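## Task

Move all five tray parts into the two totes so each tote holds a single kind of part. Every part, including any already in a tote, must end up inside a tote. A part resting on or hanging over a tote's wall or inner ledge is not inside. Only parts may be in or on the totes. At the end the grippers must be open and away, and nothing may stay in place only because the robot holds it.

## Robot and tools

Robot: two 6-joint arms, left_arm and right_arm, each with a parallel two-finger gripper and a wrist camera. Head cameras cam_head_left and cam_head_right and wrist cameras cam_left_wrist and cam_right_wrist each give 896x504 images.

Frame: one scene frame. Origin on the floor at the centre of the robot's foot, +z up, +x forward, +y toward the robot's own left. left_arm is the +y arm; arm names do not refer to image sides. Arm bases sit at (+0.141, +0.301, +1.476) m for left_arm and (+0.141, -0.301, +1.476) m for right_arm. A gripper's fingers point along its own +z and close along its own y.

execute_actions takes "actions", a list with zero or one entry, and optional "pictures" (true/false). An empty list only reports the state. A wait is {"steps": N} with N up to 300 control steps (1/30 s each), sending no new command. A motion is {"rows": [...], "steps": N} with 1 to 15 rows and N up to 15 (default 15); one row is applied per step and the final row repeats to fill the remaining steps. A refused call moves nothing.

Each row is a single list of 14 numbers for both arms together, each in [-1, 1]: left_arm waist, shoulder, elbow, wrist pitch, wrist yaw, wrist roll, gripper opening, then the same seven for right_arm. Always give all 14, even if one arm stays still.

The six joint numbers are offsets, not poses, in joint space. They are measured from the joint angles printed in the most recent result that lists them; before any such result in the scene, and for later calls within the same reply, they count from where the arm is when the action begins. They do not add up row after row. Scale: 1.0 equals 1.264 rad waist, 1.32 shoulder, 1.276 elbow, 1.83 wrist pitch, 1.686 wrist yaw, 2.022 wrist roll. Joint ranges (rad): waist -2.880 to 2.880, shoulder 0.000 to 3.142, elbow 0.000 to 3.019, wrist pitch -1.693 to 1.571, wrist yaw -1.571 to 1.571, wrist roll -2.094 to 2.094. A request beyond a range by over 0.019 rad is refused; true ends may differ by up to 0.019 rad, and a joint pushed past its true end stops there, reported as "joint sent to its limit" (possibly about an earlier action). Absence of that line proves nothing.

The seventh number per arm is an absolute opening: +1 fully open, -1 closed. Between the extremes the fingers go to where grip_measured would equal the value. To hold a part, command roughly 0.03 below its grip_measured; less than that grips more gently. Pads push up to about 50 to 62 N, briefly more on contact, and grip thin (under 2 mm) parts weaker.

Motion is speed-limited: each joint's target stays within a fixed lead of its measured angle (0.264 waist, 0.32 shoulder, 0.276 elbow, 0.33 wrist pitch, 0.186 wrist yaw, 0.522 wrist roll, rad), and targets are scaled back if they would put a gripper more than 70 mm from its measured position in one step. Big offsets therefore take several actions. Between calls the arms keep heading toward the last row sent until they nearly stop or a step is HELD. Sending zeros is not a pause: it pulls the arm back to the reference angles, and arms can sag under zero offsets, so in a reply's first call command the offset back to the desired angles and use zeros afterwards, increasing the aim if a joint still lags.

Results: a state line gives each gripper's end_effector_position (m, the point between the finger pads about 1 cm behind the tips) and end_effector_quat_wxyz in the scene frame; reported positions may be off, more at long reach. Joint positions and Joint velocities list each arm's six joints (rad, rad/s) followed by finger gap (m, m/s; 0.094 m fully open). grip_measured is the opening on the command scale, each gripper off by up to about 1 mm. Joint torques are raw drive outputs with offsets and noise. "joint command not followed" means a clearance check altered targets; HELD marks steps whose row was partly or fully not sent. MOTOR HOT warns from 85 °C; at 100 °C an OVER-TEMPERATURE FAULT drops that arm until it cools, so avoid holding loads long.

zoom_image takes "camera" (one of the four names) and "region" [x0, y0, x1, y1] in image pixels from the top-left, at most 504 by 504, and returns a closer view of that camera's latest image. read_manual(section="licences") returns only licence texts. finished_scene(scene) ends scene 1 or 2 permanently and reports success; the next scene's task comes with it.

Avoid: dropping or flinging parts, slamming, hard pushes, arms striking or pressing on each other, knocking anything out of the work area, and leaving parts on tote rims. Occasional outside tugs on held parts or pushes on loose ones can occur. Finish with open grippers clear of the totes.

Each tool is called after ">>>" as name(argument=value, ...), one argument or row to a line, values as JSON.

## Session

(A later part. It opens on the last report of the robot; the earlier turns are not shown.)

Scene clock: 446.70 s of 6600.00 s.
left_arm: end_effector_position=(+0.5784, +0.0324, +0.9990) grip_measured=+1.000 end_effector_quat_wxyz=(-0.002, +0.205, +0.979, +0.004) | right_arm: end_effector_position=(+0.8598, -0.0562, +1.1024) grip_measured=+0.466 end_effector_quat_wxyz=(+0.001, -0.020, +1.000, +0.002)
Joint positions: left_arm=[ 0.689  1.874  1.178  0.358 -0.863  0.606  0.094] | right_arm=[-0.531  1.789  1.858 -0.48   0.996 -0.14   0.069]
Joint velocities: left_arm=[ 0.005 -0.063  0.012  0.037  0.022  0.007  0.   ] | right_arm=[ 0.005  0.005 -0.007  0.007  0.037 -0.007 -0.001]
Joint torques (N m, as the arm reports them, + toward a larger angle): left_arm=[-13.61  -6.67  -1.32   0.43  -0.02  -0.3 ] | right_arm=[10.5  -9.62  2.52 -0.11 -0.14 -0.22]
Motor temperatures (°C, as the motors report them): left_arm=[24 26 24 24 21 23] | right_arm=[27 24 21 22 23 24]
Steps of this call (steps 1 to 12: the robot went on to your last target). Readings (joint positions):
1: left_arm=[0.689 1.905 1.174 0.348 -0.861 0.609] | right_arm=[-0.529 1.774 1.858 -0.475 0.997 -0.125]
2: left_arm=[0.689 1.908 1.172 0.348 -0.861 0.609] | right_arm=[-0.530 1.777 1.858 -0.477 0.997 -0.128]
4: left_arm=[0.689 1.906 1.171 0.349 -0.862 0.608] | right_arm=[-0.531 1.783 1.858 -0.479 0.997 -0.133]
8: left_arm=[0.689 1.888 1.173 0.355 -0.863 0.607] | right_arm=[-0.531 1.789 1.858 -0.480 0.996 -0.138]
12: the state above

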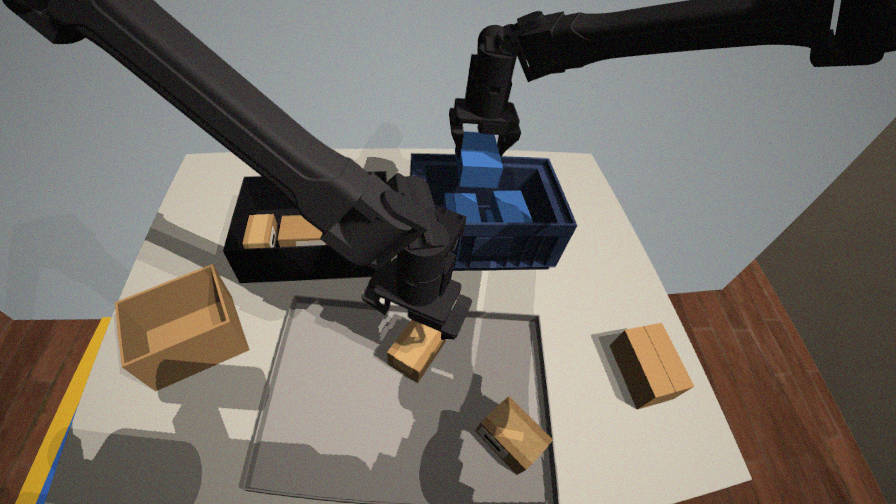

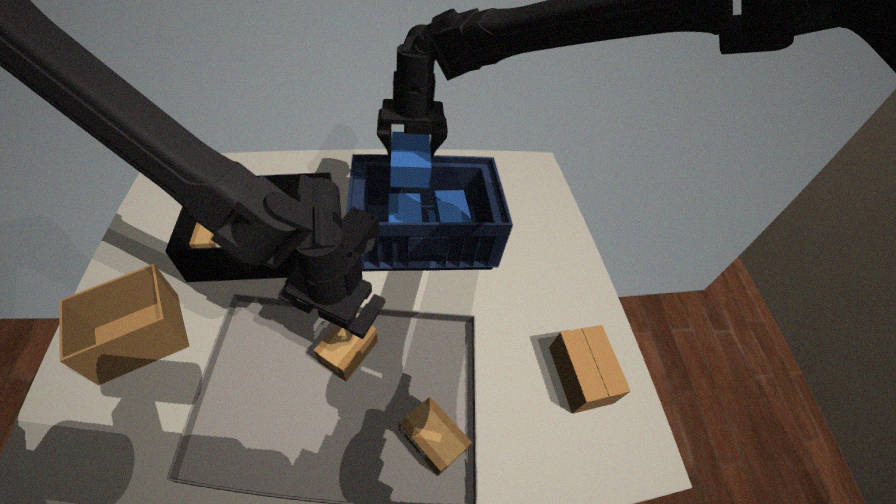

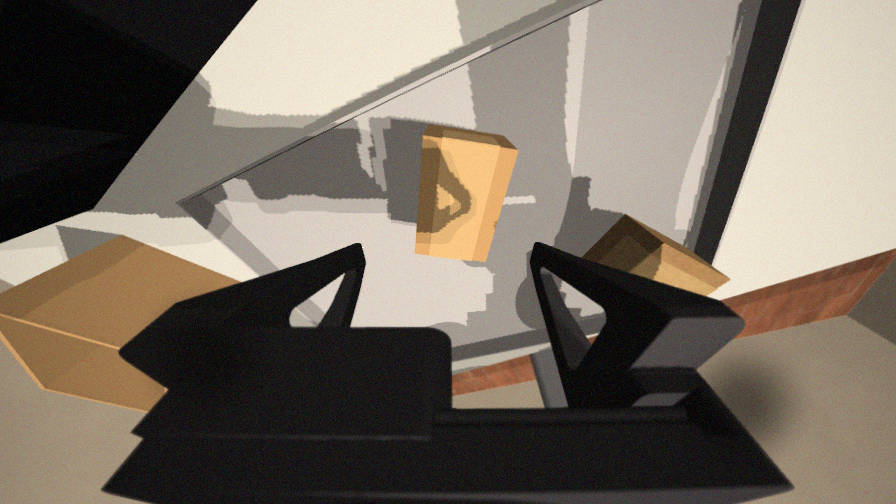

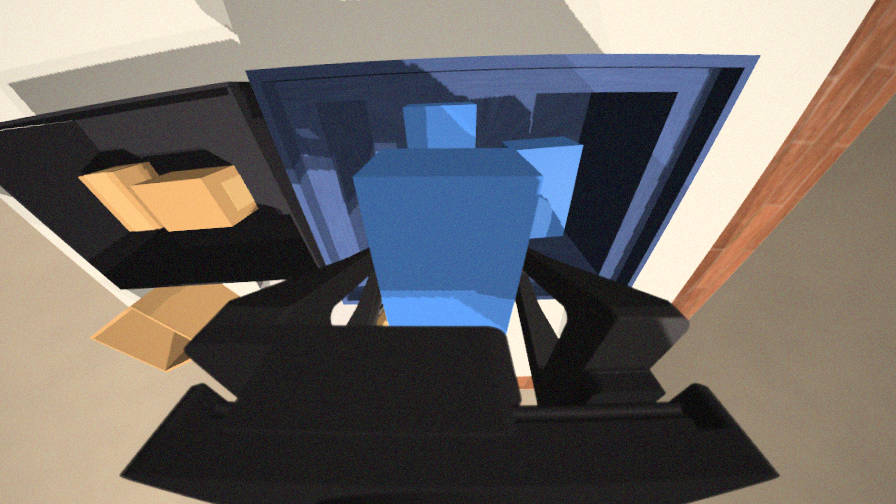

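>>> execute_actions(
  actions=[
    {"rows":[[0.003,0.008,0.005,0.002,0.003,0.012,1,-0.01,0.01,0.015,0.003,-0.007,-0.004,0.43],[0.007,0.016,0.012,0.004,0.007,0.024,1,-0.02,0.021,0.029,0.007,-0.014,-0.008,0.43],[0.012,0.023,0.02,0.005,0.011,0.036,1,-0.03,0.033,0.043,0.011,-0.021,-0.012,0.43],[0.017,0.03,0.028,0.006,0.015,0.048,1,-0.04,0.045,0.057,0.014,-0.028,-0.016,0.43],[0.022,0.036,0.036,0.007,0.019,0.058,1,-0.05,0.057,0.07,0.018,-0.035,-0.02,0.43],[0.027,0.042,0.043,0.008,0.023,0.069,1,-0.06,0.069,0.083,0.022,-0.042,-0.025,0.43],[0.032,0.048,0.05,0.009,0.027,0.069,1,-0.07,0.081,0.095,0.025,-0.05,-0.029,0.43],[0.037,0.054,0.057,0.01,0.03,0.069,1,-0.08,0.093,0.107,0.029,-0.057,-0.033,0.43],[0.041,0.059,0.064,0.01,0.033,0.069,1,-0.09,0.105,0.119,0.032,-0.064,-0.037,0.43],[0.045,0.064,0.07,0.01,0.036,0.069,1,-0.099,0.117,0.131,0.036,-0.071,-0.041,0.43]],"steps":15},
  ],
  pictures=false,
)

>>> execute_actions(
  actions=[
    {"steps":12},
  ],
  pictures=true,
)

Scene clock: 456.53 s of 6600.00 s.
left_arm: end_effector_position=(+0.5750, +0.0189, +0.9616) grip_measured=+1.000 end_effector_quat_wxyz=(-0.000, +0.255, +0.967, -0.007) | right_arm: end_effector_position=(+0.8537, -0.0571, +0.9992) grip_measured=+0.466 end_effector_quat_wxyz=(-0.004, -0.018, +1.000, -0.000)
Joint positions: left_arm=[ 0.727  1.956  1.263  0.359 -0.804  0.721  0.094] | right_arm=[-0.661  1.944  2.008 -0.425  0.882 -0.205  0.069]
Joint velocities: left_arm=[0.083 0.063 0.007 0.002 0.022 0.051 0.   ] | right_arm=[-0.22   0.181  0.002 -0.002 -0.022 -0.022 -0.001]
Joint torques (N m, as the arm reports them, + toward a larger angle): left_arm=[-12.06  -6.51  -1.09   0.5    0.17   0.03] | right_arm=[ 11.91 -12.75   3.48   0.75  -0.18  -0.16]
Motor temperatures (°C, as the motors report them): left_arm=[25 26 24 24 21 23] | right_arm=[27 24 21 22 23 24]
Steps of this call (steps 1 to 30: the robot went on to your last target; steps 31 to 90: nothing new was sent; then 6.33 s passed at rest; steps 91 to 105: all 15 steps of this action). Readings (joint positions):
91: left_arm=[0.689 1.872 1.179 0.359 -0.862 0.607] | right_arm=[-0.531 1.789 1.858 -0.480 0.993 -0.141]
92: left_arm=[0.689 1.872 1.180 0.359 -0.858 0.612] | right_arm=[-0.532 1.790 1.860 -0.480 0.986 -0.142]
94: left_arm=[0.689 1.880 1.190 0.359 -0.846 0.633] | right_arm=[-0.536 1.802 1.879 -0.478 0.965 -0.148]
98: left_arm=[0.694 1.914 1.232 0.359 -0.819 0.687] | right_arm=[-0.570 1.858 1.954 -0.452 0.915 -0.171]
105: the state above

Scene clock: 456.93 s of 6600.00 s.
left_arm: end_effector_position=(+0.5736, +0.0211, +0.9595) grip_measured=+1.000 end_effector_quat_wxyz=(-0.002, +0.259, +0.966, -0.006) | right_arm: end_effector_position=(+0.8465, -0.0568, +0.9899) grip_measured=+0.466 end_effector_quat_wxyz=(-0.010, -0.026, +1.000, -0.003)
Joint positions: left_arm=[ 0.732  1.957  1.263  0.359 -0.804  0.73   0.094] | right_arm=[-0.671  1.957  2.009 -0.425  0.879 -0.214  0.069]
Joint velocities: left_arm=[ 0.005 -0.005  0.007  0.012  0.022 -0.022  0.   ] | right_arm=[-0.005 -0.015 -0.012 -0.007  0.007 -0.081 -0.001]
Joint torques (N m, as the arm reports them, + toward a larger angle): left_arm=[-11.57  -6.36  -1.2    0.47   0.18   0.04] | right_arm=[ 12.37 -12.4    3.5    0.77  -0.07  -0.15]
Motor temperatures (°C, as the motors report them): left_arm=[25 26 24 24 21 23] | right_arm=[27 24 21 22 23 24]
Steps of this call (steps 1 to 12: the robot went on to your last target). Readings (joint positions):
1: left_arm=[0.730 1.957 1.263 0.359 -0.804 0.723] | right_arm=[-0.667 1.950 2.008 -0.425 0.882 -0.207]
2: left_arm=[0.731 1.957 1.263 0.359 -0.804 0.725] | right_arm=[-0.670 1.954 2.008 -0.425 0.882 -0.208]
4: left_arm=[0.732 1.957 1.263 0.359 -0.804 0.727] | right_arm=[-0.671 1.957 2.008 -0.425 0.881 -0.211]
8: left_arm=[0.732 1.957 1.263 0.359 -0.804 0.729] | right_arm=[-0.671 1.957 2.009 -0.425 0.880 -0.213]
12: the state above

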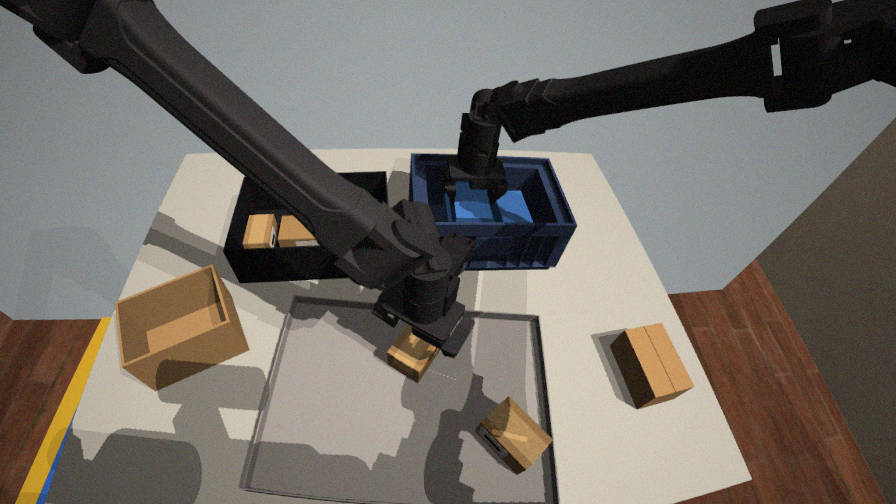

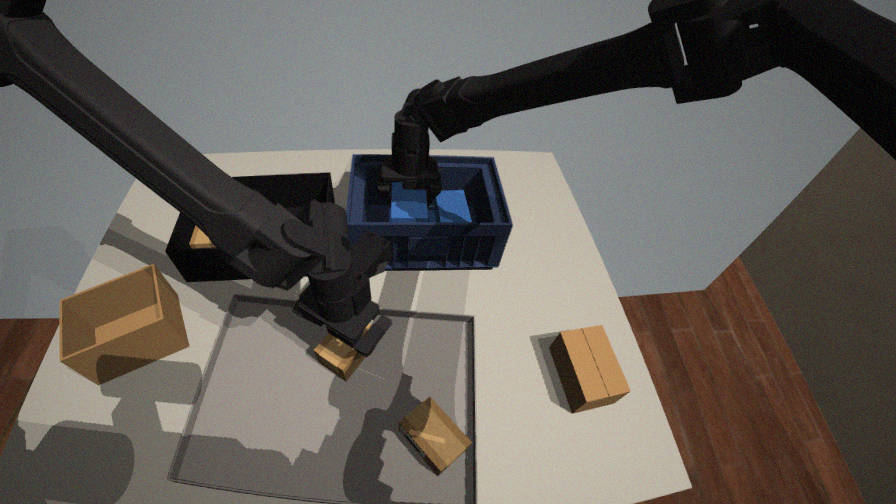

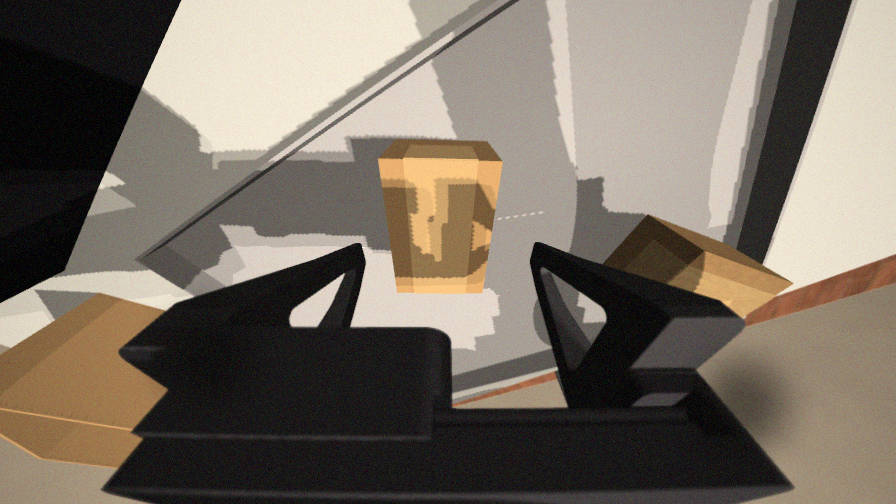

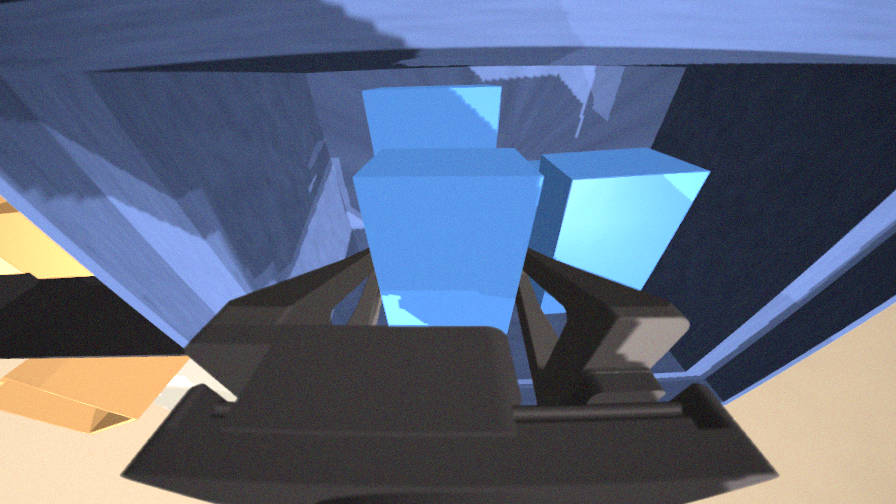

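>>> execute_actions(
  actions=[
    {"rows":[[0.005,0.005,0.006,0.002,0.003,0.002,1,0.008,0,0.01,-0.004,0,0,0.43],[0.01,0.01,0.013,0.004,0.005,0.004,1,0.016,0,0.02,-0.008,0,0,0.43],[0.015,0.015,0.02,0.005,0.008,0.006,1,0.024,0,0.03,-0.012,0,0,0.43],[0.02,0.02,0.026,0.006,0.01,0.008,1,0.024,0,0.04,-0.016,0,0,0.43],[0.025,0.025,0.033,0.008,0.013,0.01,1,0.024,0,0.048,-0.019,0,0,0.43],[0.03,0.03,0.039,0.009,0.016,0.012,1,0.024,0.005,0.055,-0.022,0,0,0.43],[0.035,0.036,0.046,0.01,0.018,0.014,1,0.024,0.01,0.055,-0.022,0,0,0.43],[0.04,0.041,0.052,0.011,0.021,0.016,1,0.024,0.015,0.055,-0.022,0,0,0.43],[0.044,0.046,0.059,0.012,0.023,0.018,1,0.024,0.015,0.055,-0.022,0,0,0.43],[0.047,0.051,0.065,0.013,0.026,0.02,1,0.024,0.015,0.055,-0.022,0,0,0.43]],"steps":15},
  ],
  pictures=false,
)

>>> execute_actions(
  actions=[
    {"steps":10},
  ],
  pictures=true,
)

Scene clock: 465.37 s of 6600.00 s.
left_arm: end_effector_position=(+0.5785, +0.0219, +0.9239) grip_measured=+1.000 end_effector_quat_wxyz=(+0.003, +0.255, +0.967, -0.004) | right_arm: end_effector_position=(+0.8658, -0.0648, +0.9936) grip_measured=+0.466 end_effector_quat_wxyz=(-0.003, -0.018, +1.000, -0.004)
Joint positions: left_arm=[ 0.774  2.017  1.344  0.365 -0.763  0.75   0.094] | right_arm=[-0.671  1.961  2.063 -0.452  0.879 -0.215  0.069]
Joint velocities: left_arm=[0.083 0.063 0.002 0.002 0.007 0.081 0.   ] | right_arm=[-0.024  0.015  0.002 -0.007  0.022  0.022  0.001]
Joint torques (N m, as the arm reports them, + toward a larger angle): left_arm=[-12.09  -6.18  -1.3    0.54   0.19   0.03] | right_arm=[ 13.57 -10.1    3.72  -0.32   0.08  -0.07]
Motor temperatures (°C, as the motors report them): left_arm=[25 25 24 24 21 23] | right_arm=[28 25 21 22 23 24]
Steps of this call (steps 1 to 30: the robot went on to your last target; steps 31 to 90: nothing new was sent; then 4.93 s passed at rest; steps 91 to 105: all 15 steps of this action). Readings (joint positions):
91: left_arm=[0.732 1.957 1.263 0.359 -0.803 0.730] | right_arm=[-0.671 1.957 2.009 -0.425 0.879 -0.215]
92: left_arm=[0.732 1.958 1.264 0.359 -0.801 0.730] | right_arm=[-0.671 1.957 2.009 -0.426 0.879 -0.215]
94: left_arm=[0.732 1.962 1.274 0.359 -0.793 0.730] | right_arm=[-0.671 1.957 2.015 -0.433 0.879 -0.215]
98: left_arm=[0.738 1.983 1.312 0.360 -0.775 0.736] | right_arm=[-0.671 1.961 2.046 -0.451 0.879 -0.215]
105: the state above

Scene clock: 465.70 s of 6600.00 s.
left_arm: end_effector_position=(+0.5757, +0.0232, +0.9215) grip_measured=+1.000 end_effector_quat_wxyz=(+0.000, +0.258, +0.966, -0.003) | right_arm: end_effector_position=(+0.8630, -0.0624, +0.9920) grip_measured=+0.466 end_effector_quat_wxyz=(-0.005, -0.020, +1.000, -0.004)
Joint positions: left_arm=[ 0.778  2.02   1.344  0.365 -0.763  0.754  0.094] | right_arm=[-0.671  1.966  2.063 -0.454  0.879 -0.215  0.069]
Joint velocities: left_arm=[ 0.005 -0.015 -0.002  0.002  0.007  0.007  0.   ] | right_arm=[-0.015 -0.005  0.002 -0.012 -0.022 -0.022  0.   ]
Joint torques (N m, as the arm reports them, + toward a larger angle): left_arm=[-11.79  -6.49  -1.38   0.54   0.17   0.04] | right_arm=[ 13.48 -10.91   3.76  -0.06   0.06  -0.06]
Motor temperatures (°C, as the motors report them): left_arm=[25 25 24 24 21 23] | right_arm=[28 25 21 22 23 24]
Steps of this call (steps 1 to 10: the robot went on to your last target). Readings (joint positions):
1: left_arm=[0.776 2.019 1.344 0.365 -0.763 0.751] | right_arm=[-0.671 1.962 2.063 -0.452 0.879 -0.215]
2: left_arm=[0.778 2.019 1.344 0.365 -0.763 0.751] | right_arm=[-0.671 1.963 2.063 -0.453 0.879 -0.215]
4: left_arm=[0.778 2.020 1.344 0.365 -0.763 0.753] | right_arm=[-0.671 1.965 2.063 -0.454 0.879 -0.215]
8: left_arm=[0.778 2.020 1.344 0.365 -0.763 0.753] | right_arm=[-0.671 1.966 2.063 -0.454 0.879 -0.215]
10: the state above

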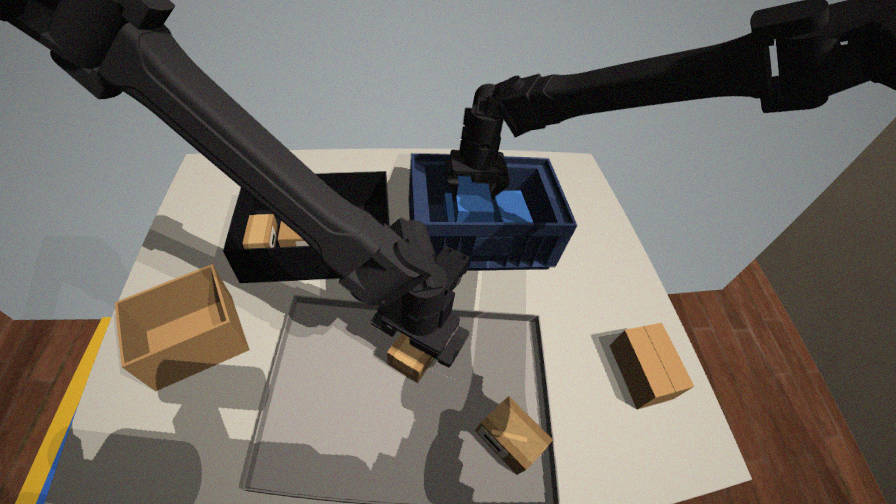

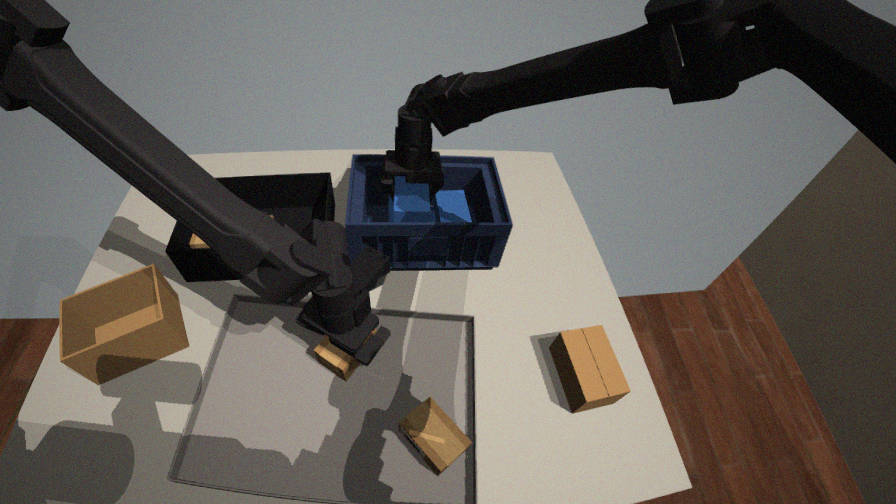

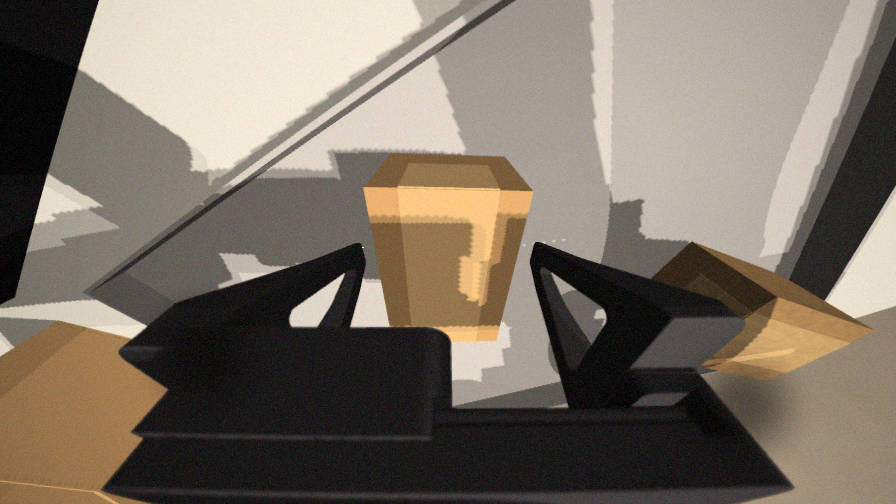

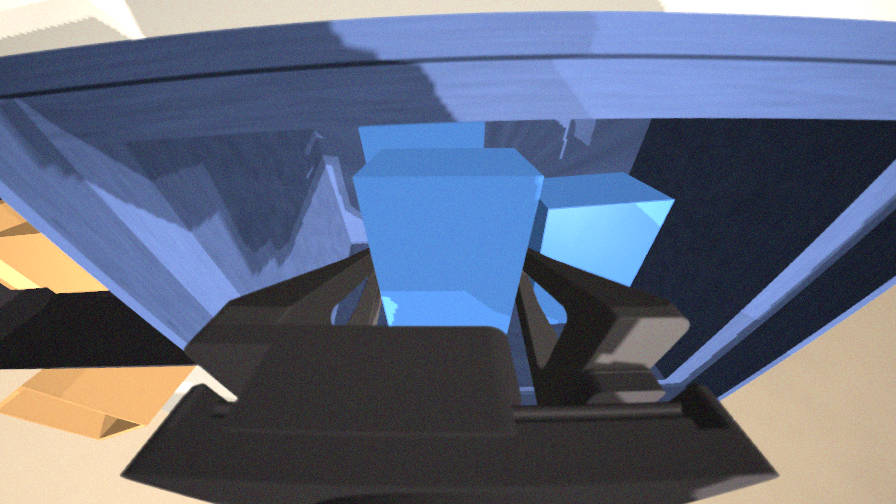

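>>> execute_actions(
  actions=[
    {"rows":[[0.004,0,0,0,0,0,0.9,0.008,0,0,0,0,0,0.43],[0.004,0,0,0,0,0,0.8,0.016,0,0,0,0,0,0.43],[0.004,0,0,0,0,0,0.7,0.024,0,0,0,0,0,0.43],[0.004,0,0,0,0,0,0.6,0.03,0,0,0,0,0,0.43],[0.004,0,0,0,0,0,0.5,0.03,0,0,0,0,0,0.43],[0.004,0,0,0,0,0,0.42,0.03,0,0,0,0,0,0.43],[0.004,0,0,0,0,0,0.35,0.03,0,0,0,0,0,0.43],[0.004,0,0,0,0,0,0.28,0.03,0,0,0,0,0,0.43]],"steps":15},
  ],
  pictures=false,
)

>>> execute_actions(
  actions=[
    {"steps":6},
  ],
  pictures=false,
)

Scene clock: 470.73 s of 6600.00 s.
left_arm: end_effector_position=(+0.5757, +0.0232, +0.9215) grip_measured=+0.293 end_effector_quat_wxyz=(+0.000, +0.258, +0.966, -0.003) | right_arm: end_effector_position=(+0.8630, -0.0624, +0.9920) grip_measured=+0.466 end_effector_quat_wxyz=(-0.005, -0.020, +1.000, -0.004)
Joint positions: left_arm=[ 0.778  2.02   1.344  0.365 -0.763  0.754  0.061] | right_arm=[-0.671  1.966  2.063 -0.454  0.879 -0.215  0.069]
Joint velocities: left_arm=[-0.015 -0.005 -0.007 -0.007 -0.037  0.022 -0.001] | right_arm=[-0.005 -0.005 -0.002 -0.022 -0.022 -0.066 -0.001]
Joint torques (N m, as the arm reports them, + toward a larger angle): left_arm=[-12.44  -6.65  -1.6   -0.2    0.08  -0.14] | right_arm=[ 14.01 -11.89   2.44   0.39   0.06  -0.07]
Motor temperatures (°C, as the motors report them): left_arm=[25 25 24 24 21 23] | right_arm=[28 25 22 22 23 24]
Steps of this call (steps 1 to 15: the robot went on to your last target; steps 16 to 90: nothing new was sent; then 1.53 s passed at rest; steps 91 to 105: all 15 steps of this action). Readings (joint positions):
91: left_arm=[0.778 2.020 1.344 0.365 -0.763 0.754] | right_arm=[-0.671 1.966 2.063 -0.454 0.879 -0.215]
92: left_arm=[0.778 2.020 1.344 0.365 -0.763 0.754] | right_arm=[-0.671 1.966 2.063 -0.454 0.879 -0.215]
94: left_arm=[0.778 2.020 1.344 0.365 -0.763 0.754] | right_arm=[-0.671 1.966 2.063 -0.454 0.879 -0.215]
98: left_arm=[0.778 2.020 1.344 0.365 -0.763 0.754] | right_arm=[-0.671 1.966 2.063 -0.454 0.879 -0.215]
105: the state above

Scene clock: 470.93 s of 6600.00 s.
left_arm: end_effector_position=(+0.5757, +0.0232, +0.9215) grip_measured=+0.293 end_effector_quat_wxyz=(+0.000, +0.258, +0.966, -0.003) | right_arm: end_effector_position=(+0.8630, -0.0624, +0.9920) grip_measured=+0.466 end_effector_quat_wxyz=(-0.005, -0.020, +1.000, -0.004)
Joint positions: left_arm=[ 0.778  2.02   1.344  0.365 -0.763  0.754  0.061] | right_arm=[-0.671  1.966  2.063 -0.454  0.879 -0.215  0.069]
Joint velocities: left_arm=[-0.005 -0.005 -0.012 -0.012 -0.081  0.007 -0.   ] | right_arm=[-0.005 -0.005 -0.012  0.002 -0.022 -0.081 -0.001]
Joint torques (N m, as the arm reports them, + toward a larger angle): left_arm=[-12.48  -6.53  -1.62  -0.24   0.09  -0.14] | right_arm=[ 13.98 -11.76   2.42   0.37   0.06  -0.07]
Motor temperatures (°C, as the motors report them): left_arm=[25 25 24 24 21 23] | right_arm=[28 25 22 22 23 24]
Steps of this call (steps 1 to 6: the robot went on to your last target). Readings (joint positions):
1: left_arm=[0.778 2.020 1.344 0.365 -0.763 0.754] | right_arm=[-0.671 1.966 2.063 -0.454 0.879 -0.215]
2: left_arm=[0.778 2.020 1.344 0.365 -0.763 0.754] | right_arm=[-0.671 1.966 2.063 -0.454 0.879 -0.215]
4: left_arm=[0.778 2.020 1.344 0.365 -0.763 0.754] | right_arm=[-0.671 1.966 2.063 -0.454 0.879 -0.215]
6: the state above

>>> execute_actions(
  actions=[
    {"rows":[[0,0,0,0,0,0,0.25,0.02,0,0,0,0,0,0.43],[0,0,0,0,0,0,0.25,0.03,0,0,0,0,0,0.43],[-0.015,-0.005,0,0,-0.005,0,0.25,0.04,0,0,0,0,0,0.43],[-0.03,-0.015,-0.008,0,-0.011,0,0.25,0.046,0,0,0,0,0,0.43],[-0.043,-0.027,-0.022,0,-0.017,0,0.25,0.051,0,0,0,0,0,0.43],[-0.054,-0.04,-0.038,0,-0.023,0,0.25,0.051,0,0,0,0,0,0.43],[-0.063,-0.053,-0.055,0,-0.029,0,0.25,0.051,0,0,0,0,0,0.43],[-0.071,-0.066,-0.072,0.001,-0.035,0,0.25,0.051,0,0,0,0,0,0.43],[-0.078,-0.078,-0.089,0.001,-0.041,0,0.25,0.051,0,0,0,0,0,0.43],[-0.085,-0.09,-0.105,0.002,-0.046,0,0.25,0.051,0,0,0,0,0,0.43],[-0.09,-0.1,-0.12,0.002,-0.051,0,0.25,0.051,0,0,0,0,0,0.43],[-0.095,-0.11,-0.135,0.002,-0.056,0,0.25,0.051,0,0,0,0,0,0.43]],"steps":15},
  ],
  pictures=false,
)

>>> execute_actions(
  actions=[
    {"steps":8},
  ],
  pictures=true,
)

Scene clock: 475.73 s of 6600.00 s.
left_arm: end_effector_position=(+0.5762, +0.0256, +0.9989) grip_measured=+0.280 end_effector_quat_wxyz=(+0.001, +0.278, +0.961, -0.001) | right_arm: end_effector_position=(+0.8665, -0.0492, +1.0040) grip_measured=+0.466 end_effector_quat_wxyz=(+0.000, -0.023, +1.000, +0.006)
Joint positions: left_arm=[ 0.684  1.885  1.181  0.365 -0.855  0.754  0.06 ] | right_arm=[-0.648  1.966  2.063 -0.454  0.879 -0.215  0.069]
Joint velocities: left_arm=[-0.288 -0.23  -0.11   0.017  0.007 -0.051 -0.   ] | right_arm=[ 0.015 -0.005 -0.007 -0.002  0.051  0.022 -0.001]
Joint torques (N m, as the arm reports them, + toward a larger angle): left_arm=[-13.33  -6.06  -1.65  -0.13  -0.02  -0.14] | right_arm=[ 14.93 -11.41   2.45   0.36   0.06  -0.08]
Motor temperatures (°C, as the motors report them): left_arm=[25 25 24 24 21 23] | right_arm=[28 25 21 22 23 24]
Steps of this call (steps 1 to 15: the robot went on to your last target; steps 16 to 90: nothing new was sent; then 1.30 s passed at rest; steps 91 to 105: all 15 steps of this action). Readings (joint positions):
91: left_arm=[0.778 2.020 1.344 0.365 -0.763 0.754] | right_arm=[-0.671 1.966 2.063 -0.454 0.879 -0.215]
92: left_arm=[0.778 2.020 1.344 0.365 -0.763 0.754] | right_arm=[-0.671 1.966 2.063 -0.454 0.879 -0.215]
94: left_arm=[0.778 2.020 1.344 0.365 -0.771 0.754] | right_arm=[-0.670 1.966 2.063 -0.454 0.879 -0.215]
98: left_arm=[0.762 1.996 1.311 0.365 -0.810 0.754] | right_arm=[-0.663 1.966 2.063 -0.454 0.879 -0.215]
105: the state above

Scene clock: 476.00 s of 6600.00 s.
left_arm: end_effector_position=(+0.5842, +0.0208, +1.0079) grip_measured=+0.280 end_effector_quat_wxyz=(+0.009, +0.275, +0.961, -0.005) | right_arm: end_effector_position=(+0.8665, -0.0490, +1.0042) grip_measured=+0.466 end_effector_quat_wxyz=(+0.000, -0.023, +1.000, +0.006)
Joint positions: left_arm=[ 0.668  1.873  1.18   0.365 -0.856  0.754  0.06 ] | right_arm=[-0.648  1.966  2.063 -0.454  0.879 -0.215  0.069]
Joint velocities: left_arm=[-0.015 -0.015  0.002  0.012 -0.037  0.007 -0.001] | right_arm=[-0.005 -0.015 -0.002  0.012 -0.037 -0.037  0.001]
Joint torques (N m, as the arm reports them, + toward a larger angle): left_arm=[-13.46  -6.05  -2.03  -0.07   0.03  -0.14] | right_arm=[ 14.44 -11.38   2.43   0.38   0.05  -0.08]
Motor temperatures (°C, as the motors report them): left_arm=[25 25 24 24 21 23] | right_arm=[28 25 21 22 23 24]
Steps of this call (steps 1 to 8: the robot went on to your last target). Readings (joint positions):
1: left_arm=[0.676 1.879 1.180 0.365 -0.855 0.754] | right_arm=[-0.648 1.966 2.063 -0.454 0.879 -0.215]
2: left_arm=[0.671 1.876 1.180 0.365 -0.855 0.754] | right_arm=[-0.648 1.966 2.063 -0.454 0.879 -0.215]
4: left_arm=[0.668 1.873 1.180 0.365 -0.855 0.754] | right_arm=[-0.648 1.966 2.063 -0.454 0.879 -0.215]
8: the state above

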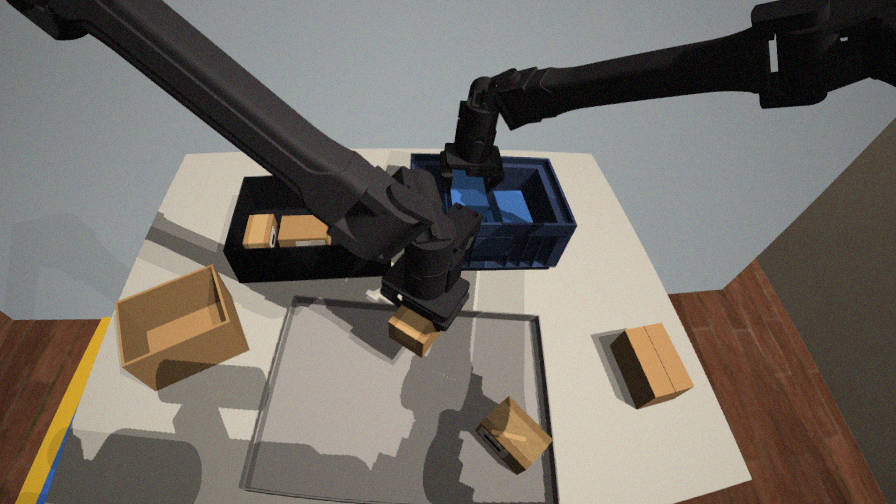

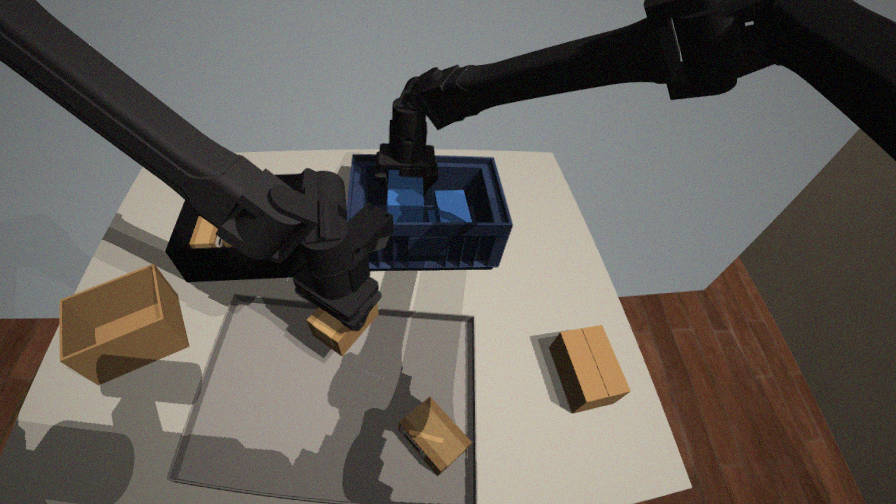

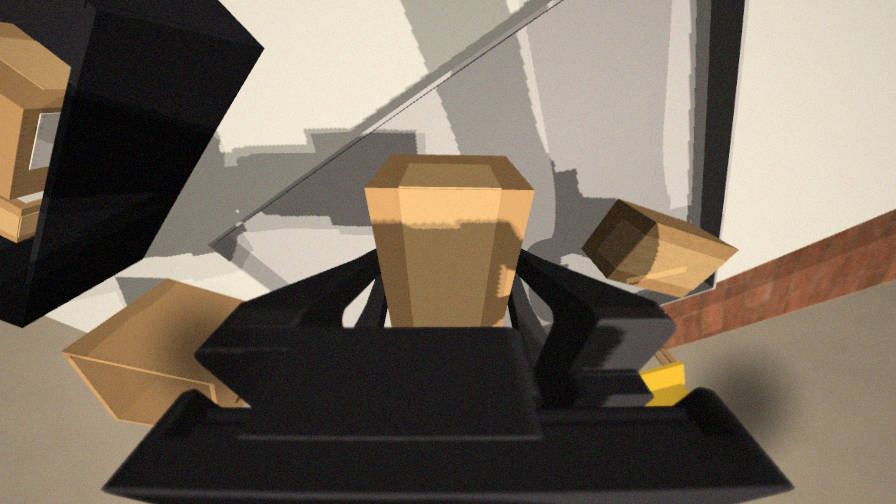

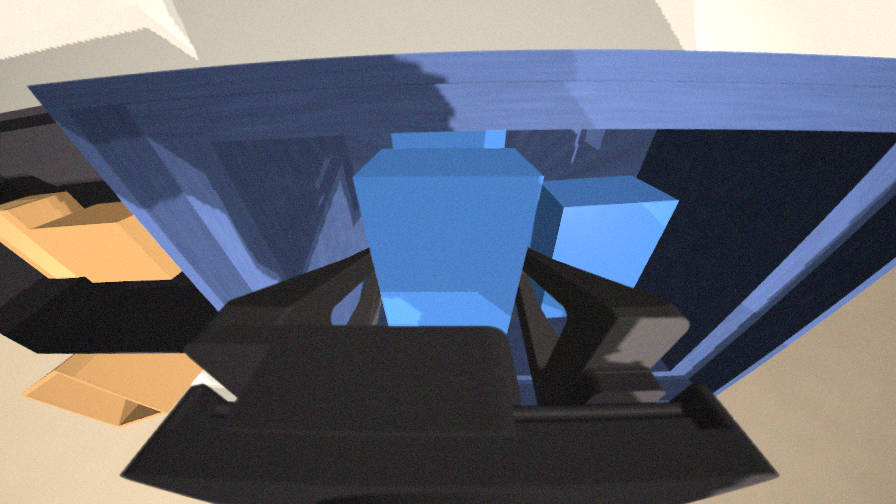

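>>> execute_actions(
  actions=[
    {"rows":[[0,-0.023,-0.005,-0.013,0.002,0.012,0.25,-0.004,0.005,0,0,0,0,0.43],[0.003,-0.046,-0.01,-0.027,0.004,0.025,0.25,-0.008,0.01,0,0,0,0,0.43],[0.008,-0.069,-0.015,-0.04,0.006,0.037,0.25,-0.012,0.015,0,0,0,0,0.43],[0.014,-0.092,-0.02,-0.054,0.008,0.05,0.25,-0.016,0.019,0,0,0,0,0.43],[0.02,-0.115,-0.026,-0.067,0.01,0.062,0.25,-0.016,0.019,0,0,0,0,0.43],[0.026,-0.138,-0.031,-0.08,0.011,0.074,0.25,-0.016,0.019,0,0,0,0,0.43],[0.032,-0.161,-0.036,-0.094,0.013,0.087,0.25,-0.016,0.019,0,0,0,0,0.43],[0.038,-0.184,-0.041,-0.107,0.015,0.099,0.25,-0.016,0.019,0,0,0,0,0.43],[0.044,-0.207,-0.046,-0.121,0.017,0.112,0.25,-0.016,0.019,0,0,0,0,0.43],[0.05,-0.23,-0.051,-0.134,0.019,0.124,0.25,-0.016,0.019,0,0,0,0,0.43]],"steps":15},
  ],
  pictures=false,
)

>>> execute_actions(
  actions=[
    {"steps":6},
  ],
  pictures=false,
)

Scene clock: 492.70 s of 6600.00 s.
left_arm: end_effector_position=(+0.6727, +0.1413, +1.0555) grip_measured=+0.280 end_effector_quat_wxyz=(+0.015, +0.345, +0.938, +0.013) | right_arm: end_effector_position=(+0.8559, -0.0415, +0.9959) grip_measured=+0.466 end_effector_quat_wxyz=(-0.007, -0.029, +1.000, +0.006)
Joint positions: left_arm=[ 0.722  1.541  1.127  0.148 -0.826  0.957  0.06 ] | right_arm=[-0.652  1.985  2.063 -0.454  0.879 -0.215  0.069]
Joint velocities: left_arm=[ 0.103 -0.425  0.076  0.002 -0.022  0.227  0.   ] | right_arm=[ 0.005  0.005 -0.007 -0.002  0.066 -0.051  0.001]
Joint torques (N m, as the arm reports them, + toward a larger angle): left_arm=[-9.82 -4.48 -1.1  -1.31  0.2   0.07] | right_arm=[ 10.92 -10.67   2.33   0.37   0.06  -0.08]
Motor temperatures (°C, as the motors report them): left_arm=[25 25 24 24 21 23] | right_arm=[29 25 21 22 23 24]
Steps of this call (steps 1 to 30: the robot went on to your last target; steps 31 to 90: nothing new was sent; then 13.20 s passed at rest; steps 91 to 105: all 15 steps of this action). Readings (joint positions):
91: left_arm=[0.668 1.872 1.180 0.364 -0.855 0.755] | right_arm=[-0.648 1.966 2.063 -0.454 0.879 -0.215]
92: left_arm=[0.668 1.869 1.180 0.357 -0.853 0.761] | right_arm=[-0.648 1.966 2.063 -0.454 0.879 -0.215]
94: left_arm=[0.668 1.850 1.174 0.322 -0.846 0.782] | right_arm=[-0.648 1.968 2.063 -0.454 0.879 -0.215]
98: left_arm=[0.675 1.746 1.137 0.229 -0.834 0.852] | right_arm=[-0.649 1.974 2.063 -0.454 0.879 -0.215]
105: the state above

Scene clock: 492.90 s of 6600.00 s.
left_arm: end_effector_position=(+0.6736, +0.1437, +1.0543) grip_measured=+0.280 end_effector_quat_wxyz=(+0.014, +0.355, +0.935, +0.014) | right_arm: end_effector_position=(+0.8559, -0.0415, +0.9959) grip_measured=+0.466 end_effector_quat_wxyz=(-0.007, -0.029, +1.000, +0.006)
Joint positions: left_arm=[ 0.726  1.54   1.13   0.142 -0.826  0.979  0.06 ] | right_arm=[-0.652  1.985  2.063 -0.454  0.879 -0.215  0.069]
Joint velocities: left_arm=[ 0.005  0.21  -0.027 -0.081 -0.007  0.066 -0.001] | right_arm=[-0.015 -0.005 -0.002 -0.012 -0.037 -0.066 -0.001]
Joint torques (N m, as the arm reports them, + toward a larger angle): left_arm=[-9.34 -7.24 -1.   -0.91  0.2   0.05] | right_arm=[ 11.13 -10.73   2.45   0.39   0.04  -0.06]
Motor temperatures (°C, as the motors report them): left_arm=[25 25 24 24 21 23] | right_arm=[29 25 21 22 23 24]
Steps of this call (steps 1 to 6: the robot went on to your last target). Readings (joint positions):
1: left_arm=[0.725 1.531 1.129 0.148 -0.826 0.962] | right_arm=[-0.652 1.985 2.063 -0.454 0.879 -0.215]
2: left_arm=[0.726 1.526 1.130 0.148 -0.826 0.967] | right_arm=[-0.652 1.985 2.063 -0.454 0.879 -0.215]
4: left_arm=[0.726 1.528 1.130 0.147 -0.826 0.974] | right_arm=[-0.652 1.985 2.063 -0.454 0.879 -0.215]
6: the state above

>>> execute_actions(
  actions=[
    {"rows":[[0.002,-0.016,0.004,-0.017,0.001,0.02,0.25,-0.006,0,0,0,0,0,0.43],[0.003,-0.032,0.01,-0.033,0.002,0.04,0.25,-0.012,0,0,0,0,0,0.43],[0.005,-0.047,0.018,-0.05,0.003,0.06,0.25,-0.018,0,0,0,0,0,0.43],[0.007,-0.061,0.027,-0.067,0.004,0.08,0.25,-0.024,0,0,0,0,0,0.43],[0.009,-0.074,0.037,-0.084,0.005,0.1,0.25,-0.024,0,0,0,0,0,0.43],[0.01,-0.086,0.047,-0.1,0.007,0.12,0.25,-0.024,0,0,0,0,0,0.43],[0.012,-0.097,0.057,-0.117,0.008,0.14,0.25,-0.024,0,0,0,0,0,0.43],[0.014,-0.107,0.067,-0.134,0.009,0.16,0.25,-0.024,0,0,0,0,0,0.5],[0.015,-0.116,0.077,-0.15,0.01,0.18,0.25,-0.024,0,0,0,0,0,0.58],[0.017,-0.125,0.086,-0.167,0.011,0.2,0.25,-0.024,0,0,0,0,0,0.66],[0.017,-0.125,0.086,-0.167,0.011,0.2,0.25,-0.024,0,0,0,0,0,0.74],[0.017,-0.125,0.086,-0.167,0.011,0.2,0.25,-0.024,0,0,0,0,0,0.8]],"steps":15},
  ],
  pictures=false,
)

>>> execute_actions(
  actions=[
    {"steps":6},
  ],
  pictures=true,
)

Scene clock: 498.90 s of 6600.00 s.
left_arm: end_effector_position=(+0.7620, +0.2184, +1.1048) grip_measured=+0.280 end_effector_quat_wxyz=(+0.022, +0.498, +0.867, +0.018) | right_arm: end_effector_position=(+0.8538, -0.0499, +0.9882) grip_measured=+0.798 end_effector_quat_wxyz=(-0.010, -0.028, +1.000, -0.000)
Joint positions: left_arm=[ 0.73   1.357  1.251 -0.132 -0.81   1.317  0.06 ] | right_arm=[-0.666  1.985  2.063 -0.454  0.879 -0.215  0.084]
Joint velocities: left_arm=[ 0.024 -0.269  0.081 -0.042 -0.066  0.359 -0.   ] | right_arm=[-0.005  0.005  0.002  0.002  0.022 -0.007 -0.001]
Joint torques (N m, as the arm reports them, + toward a larger angle): left_arm=[-7.31 -7.27  0.59 -1.29  0.22  0.06] | right_arm=[ 10.61 -11.73   2.4    0.3    0.06  -0.07]
Motor temperatures (°C, as the motors report them): left_arm=[25 25 24 24 21 23] | right_arm=[28 25 21 22 23 24]
Steps of this call (steps 1 to 30: the robot went on to your last target; steps 31 to 90: nothing new was sent; then 2.50 s passed at rest; steps 91 to 105: all 15 steps of this action). Readings (joint positions):
91: left_arm=[0.726 1.572 1.117 0.133 -0.825 0.991] | right_arm=[-0.652 1.985 2.063 -0.454 0.879 -0.215]
92: left_arm=[0.726 1.568 1.119 0.124 -0.825 0.999] | right_arm=[-0.652 1.985 2.063 -0.454 0.879 -0.215]
94: left_arm=[0.726 1.549 1.127 0.083 -0.822 1.035] | right_arm=[-0.653 1.985 2.063 -0.454 0.879 -0.215]
98: left_arm=[0.726 1.478 1.168 -0.027 -0.814 1.145] | right_arm=[-0.660 1.985 2.063 -0.454 0.879 -0.215]
105: the state above

Scene clock: 499.10 s of 6600.00 s.
left_arm: end_effector_position=(+0.7600, +0.2191, +1.1047) grip_measured=+0.280 end_effector_quat_wxyz=(+0.019, +0.516, +0.856, +0.017) | right_arm: end_effector_position=(+0.8538, -0.0499, +0.9882) grip_measured=+0.798 end_effector_quat_wxyz=(-0.010, -0.028, +1.000, -0.000)
Joint positions: left_arm=[ 0.731  1.355  1.249 -0.141 -0.81   1.354  0.06 ] | right_arm=[-0.666  1.985  2.063 -0.454  0.879 -0.215  0.084]
Joint velocities: left_arm=[ 0.005  0.103 -0.056 -0.051 -0.051  0.095 -0.   ] | right_arm=[-0.005 -0.005  0.007 -0.007 -0.037 -0.007  0.001]
Joint torques (N m, as the arm reports them, + toward a larger angle): left_arm=[-7.43 -8.83  1.28 -0.89  0.21  0.05] | right_arm=[ 10.82 -11.27   2.43   0.34   0.05  -0.08]
Motor temperatures (°C, as the motors report them): left_arm=[25 25 24 24 21 23] | right_arm=[28 25 21 22 23 24]
Steps of this call (steps 1 to 6: the robot went on to your last target). Readings (joint positions):
1: left_arm=[0.730 1.350 1.253 -0.133 -0.810 1.327] | right_arm=[-0.666 1.985 2.063 -0.454 0.879 -0.215]
2: left_arm=[0.731 1.346 1.253 -0.133 -0.810 1.335] | right_arm=[-0.666 1.985 2.063 -0.454 0.879 -0.215]
4: left_arm=[0.731 1.348 1.252 -0.137 -0.810 1.346] | right_arm=[-0.666 1.985 2.063 -0.454 0.879 -0.215]
6: the state above

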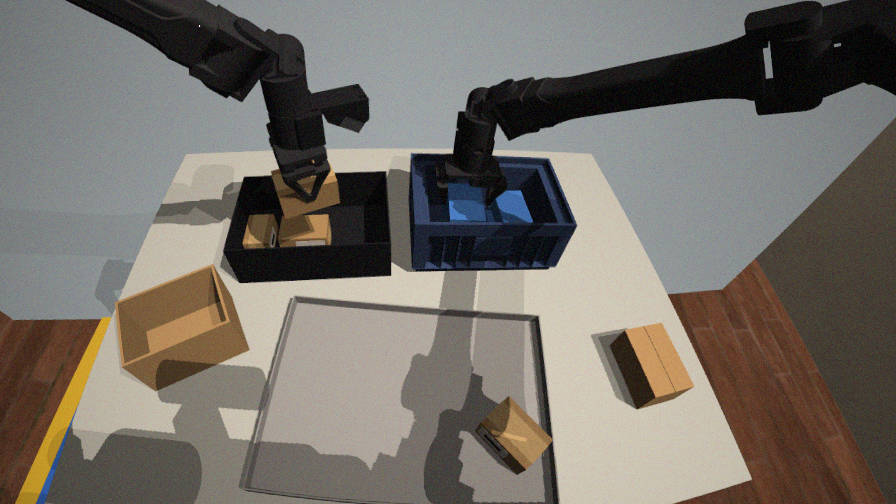

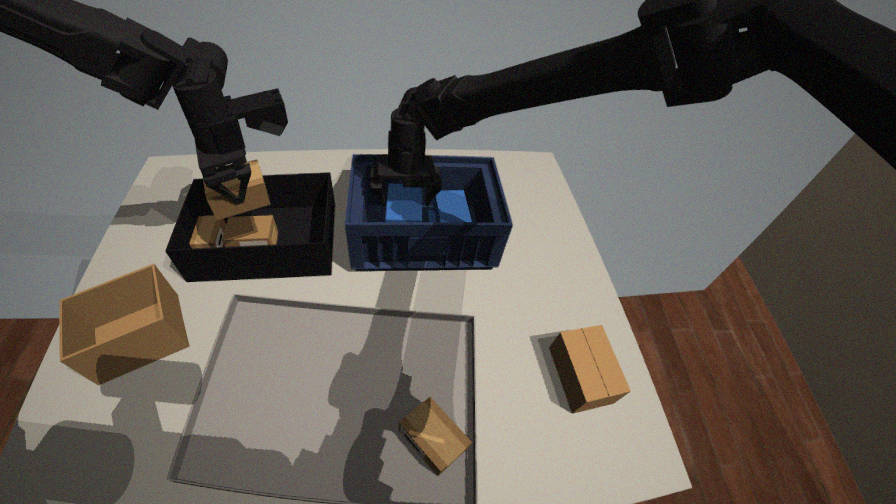

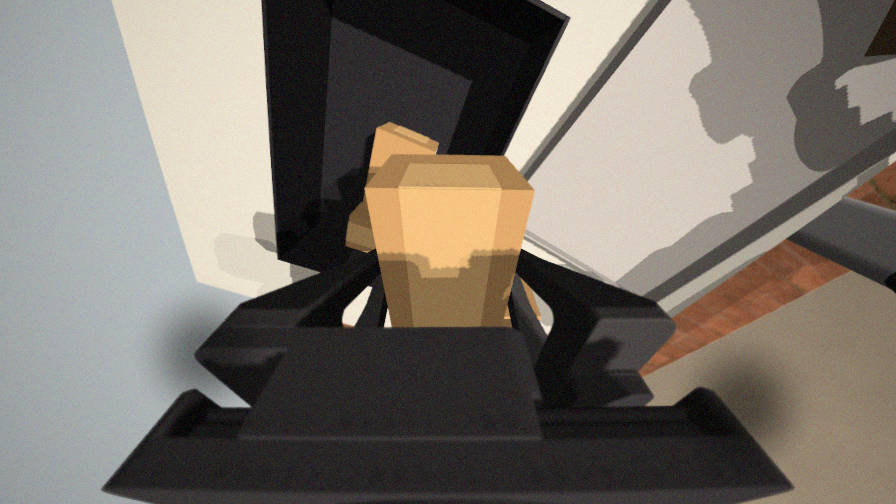

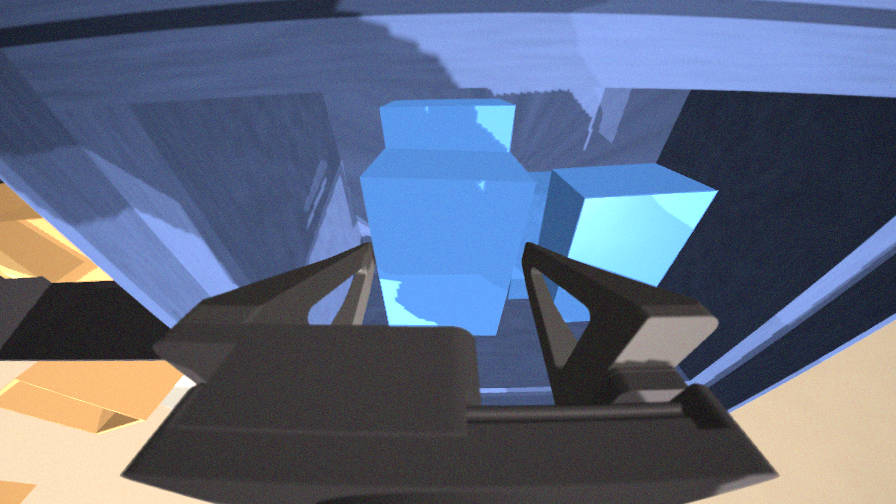

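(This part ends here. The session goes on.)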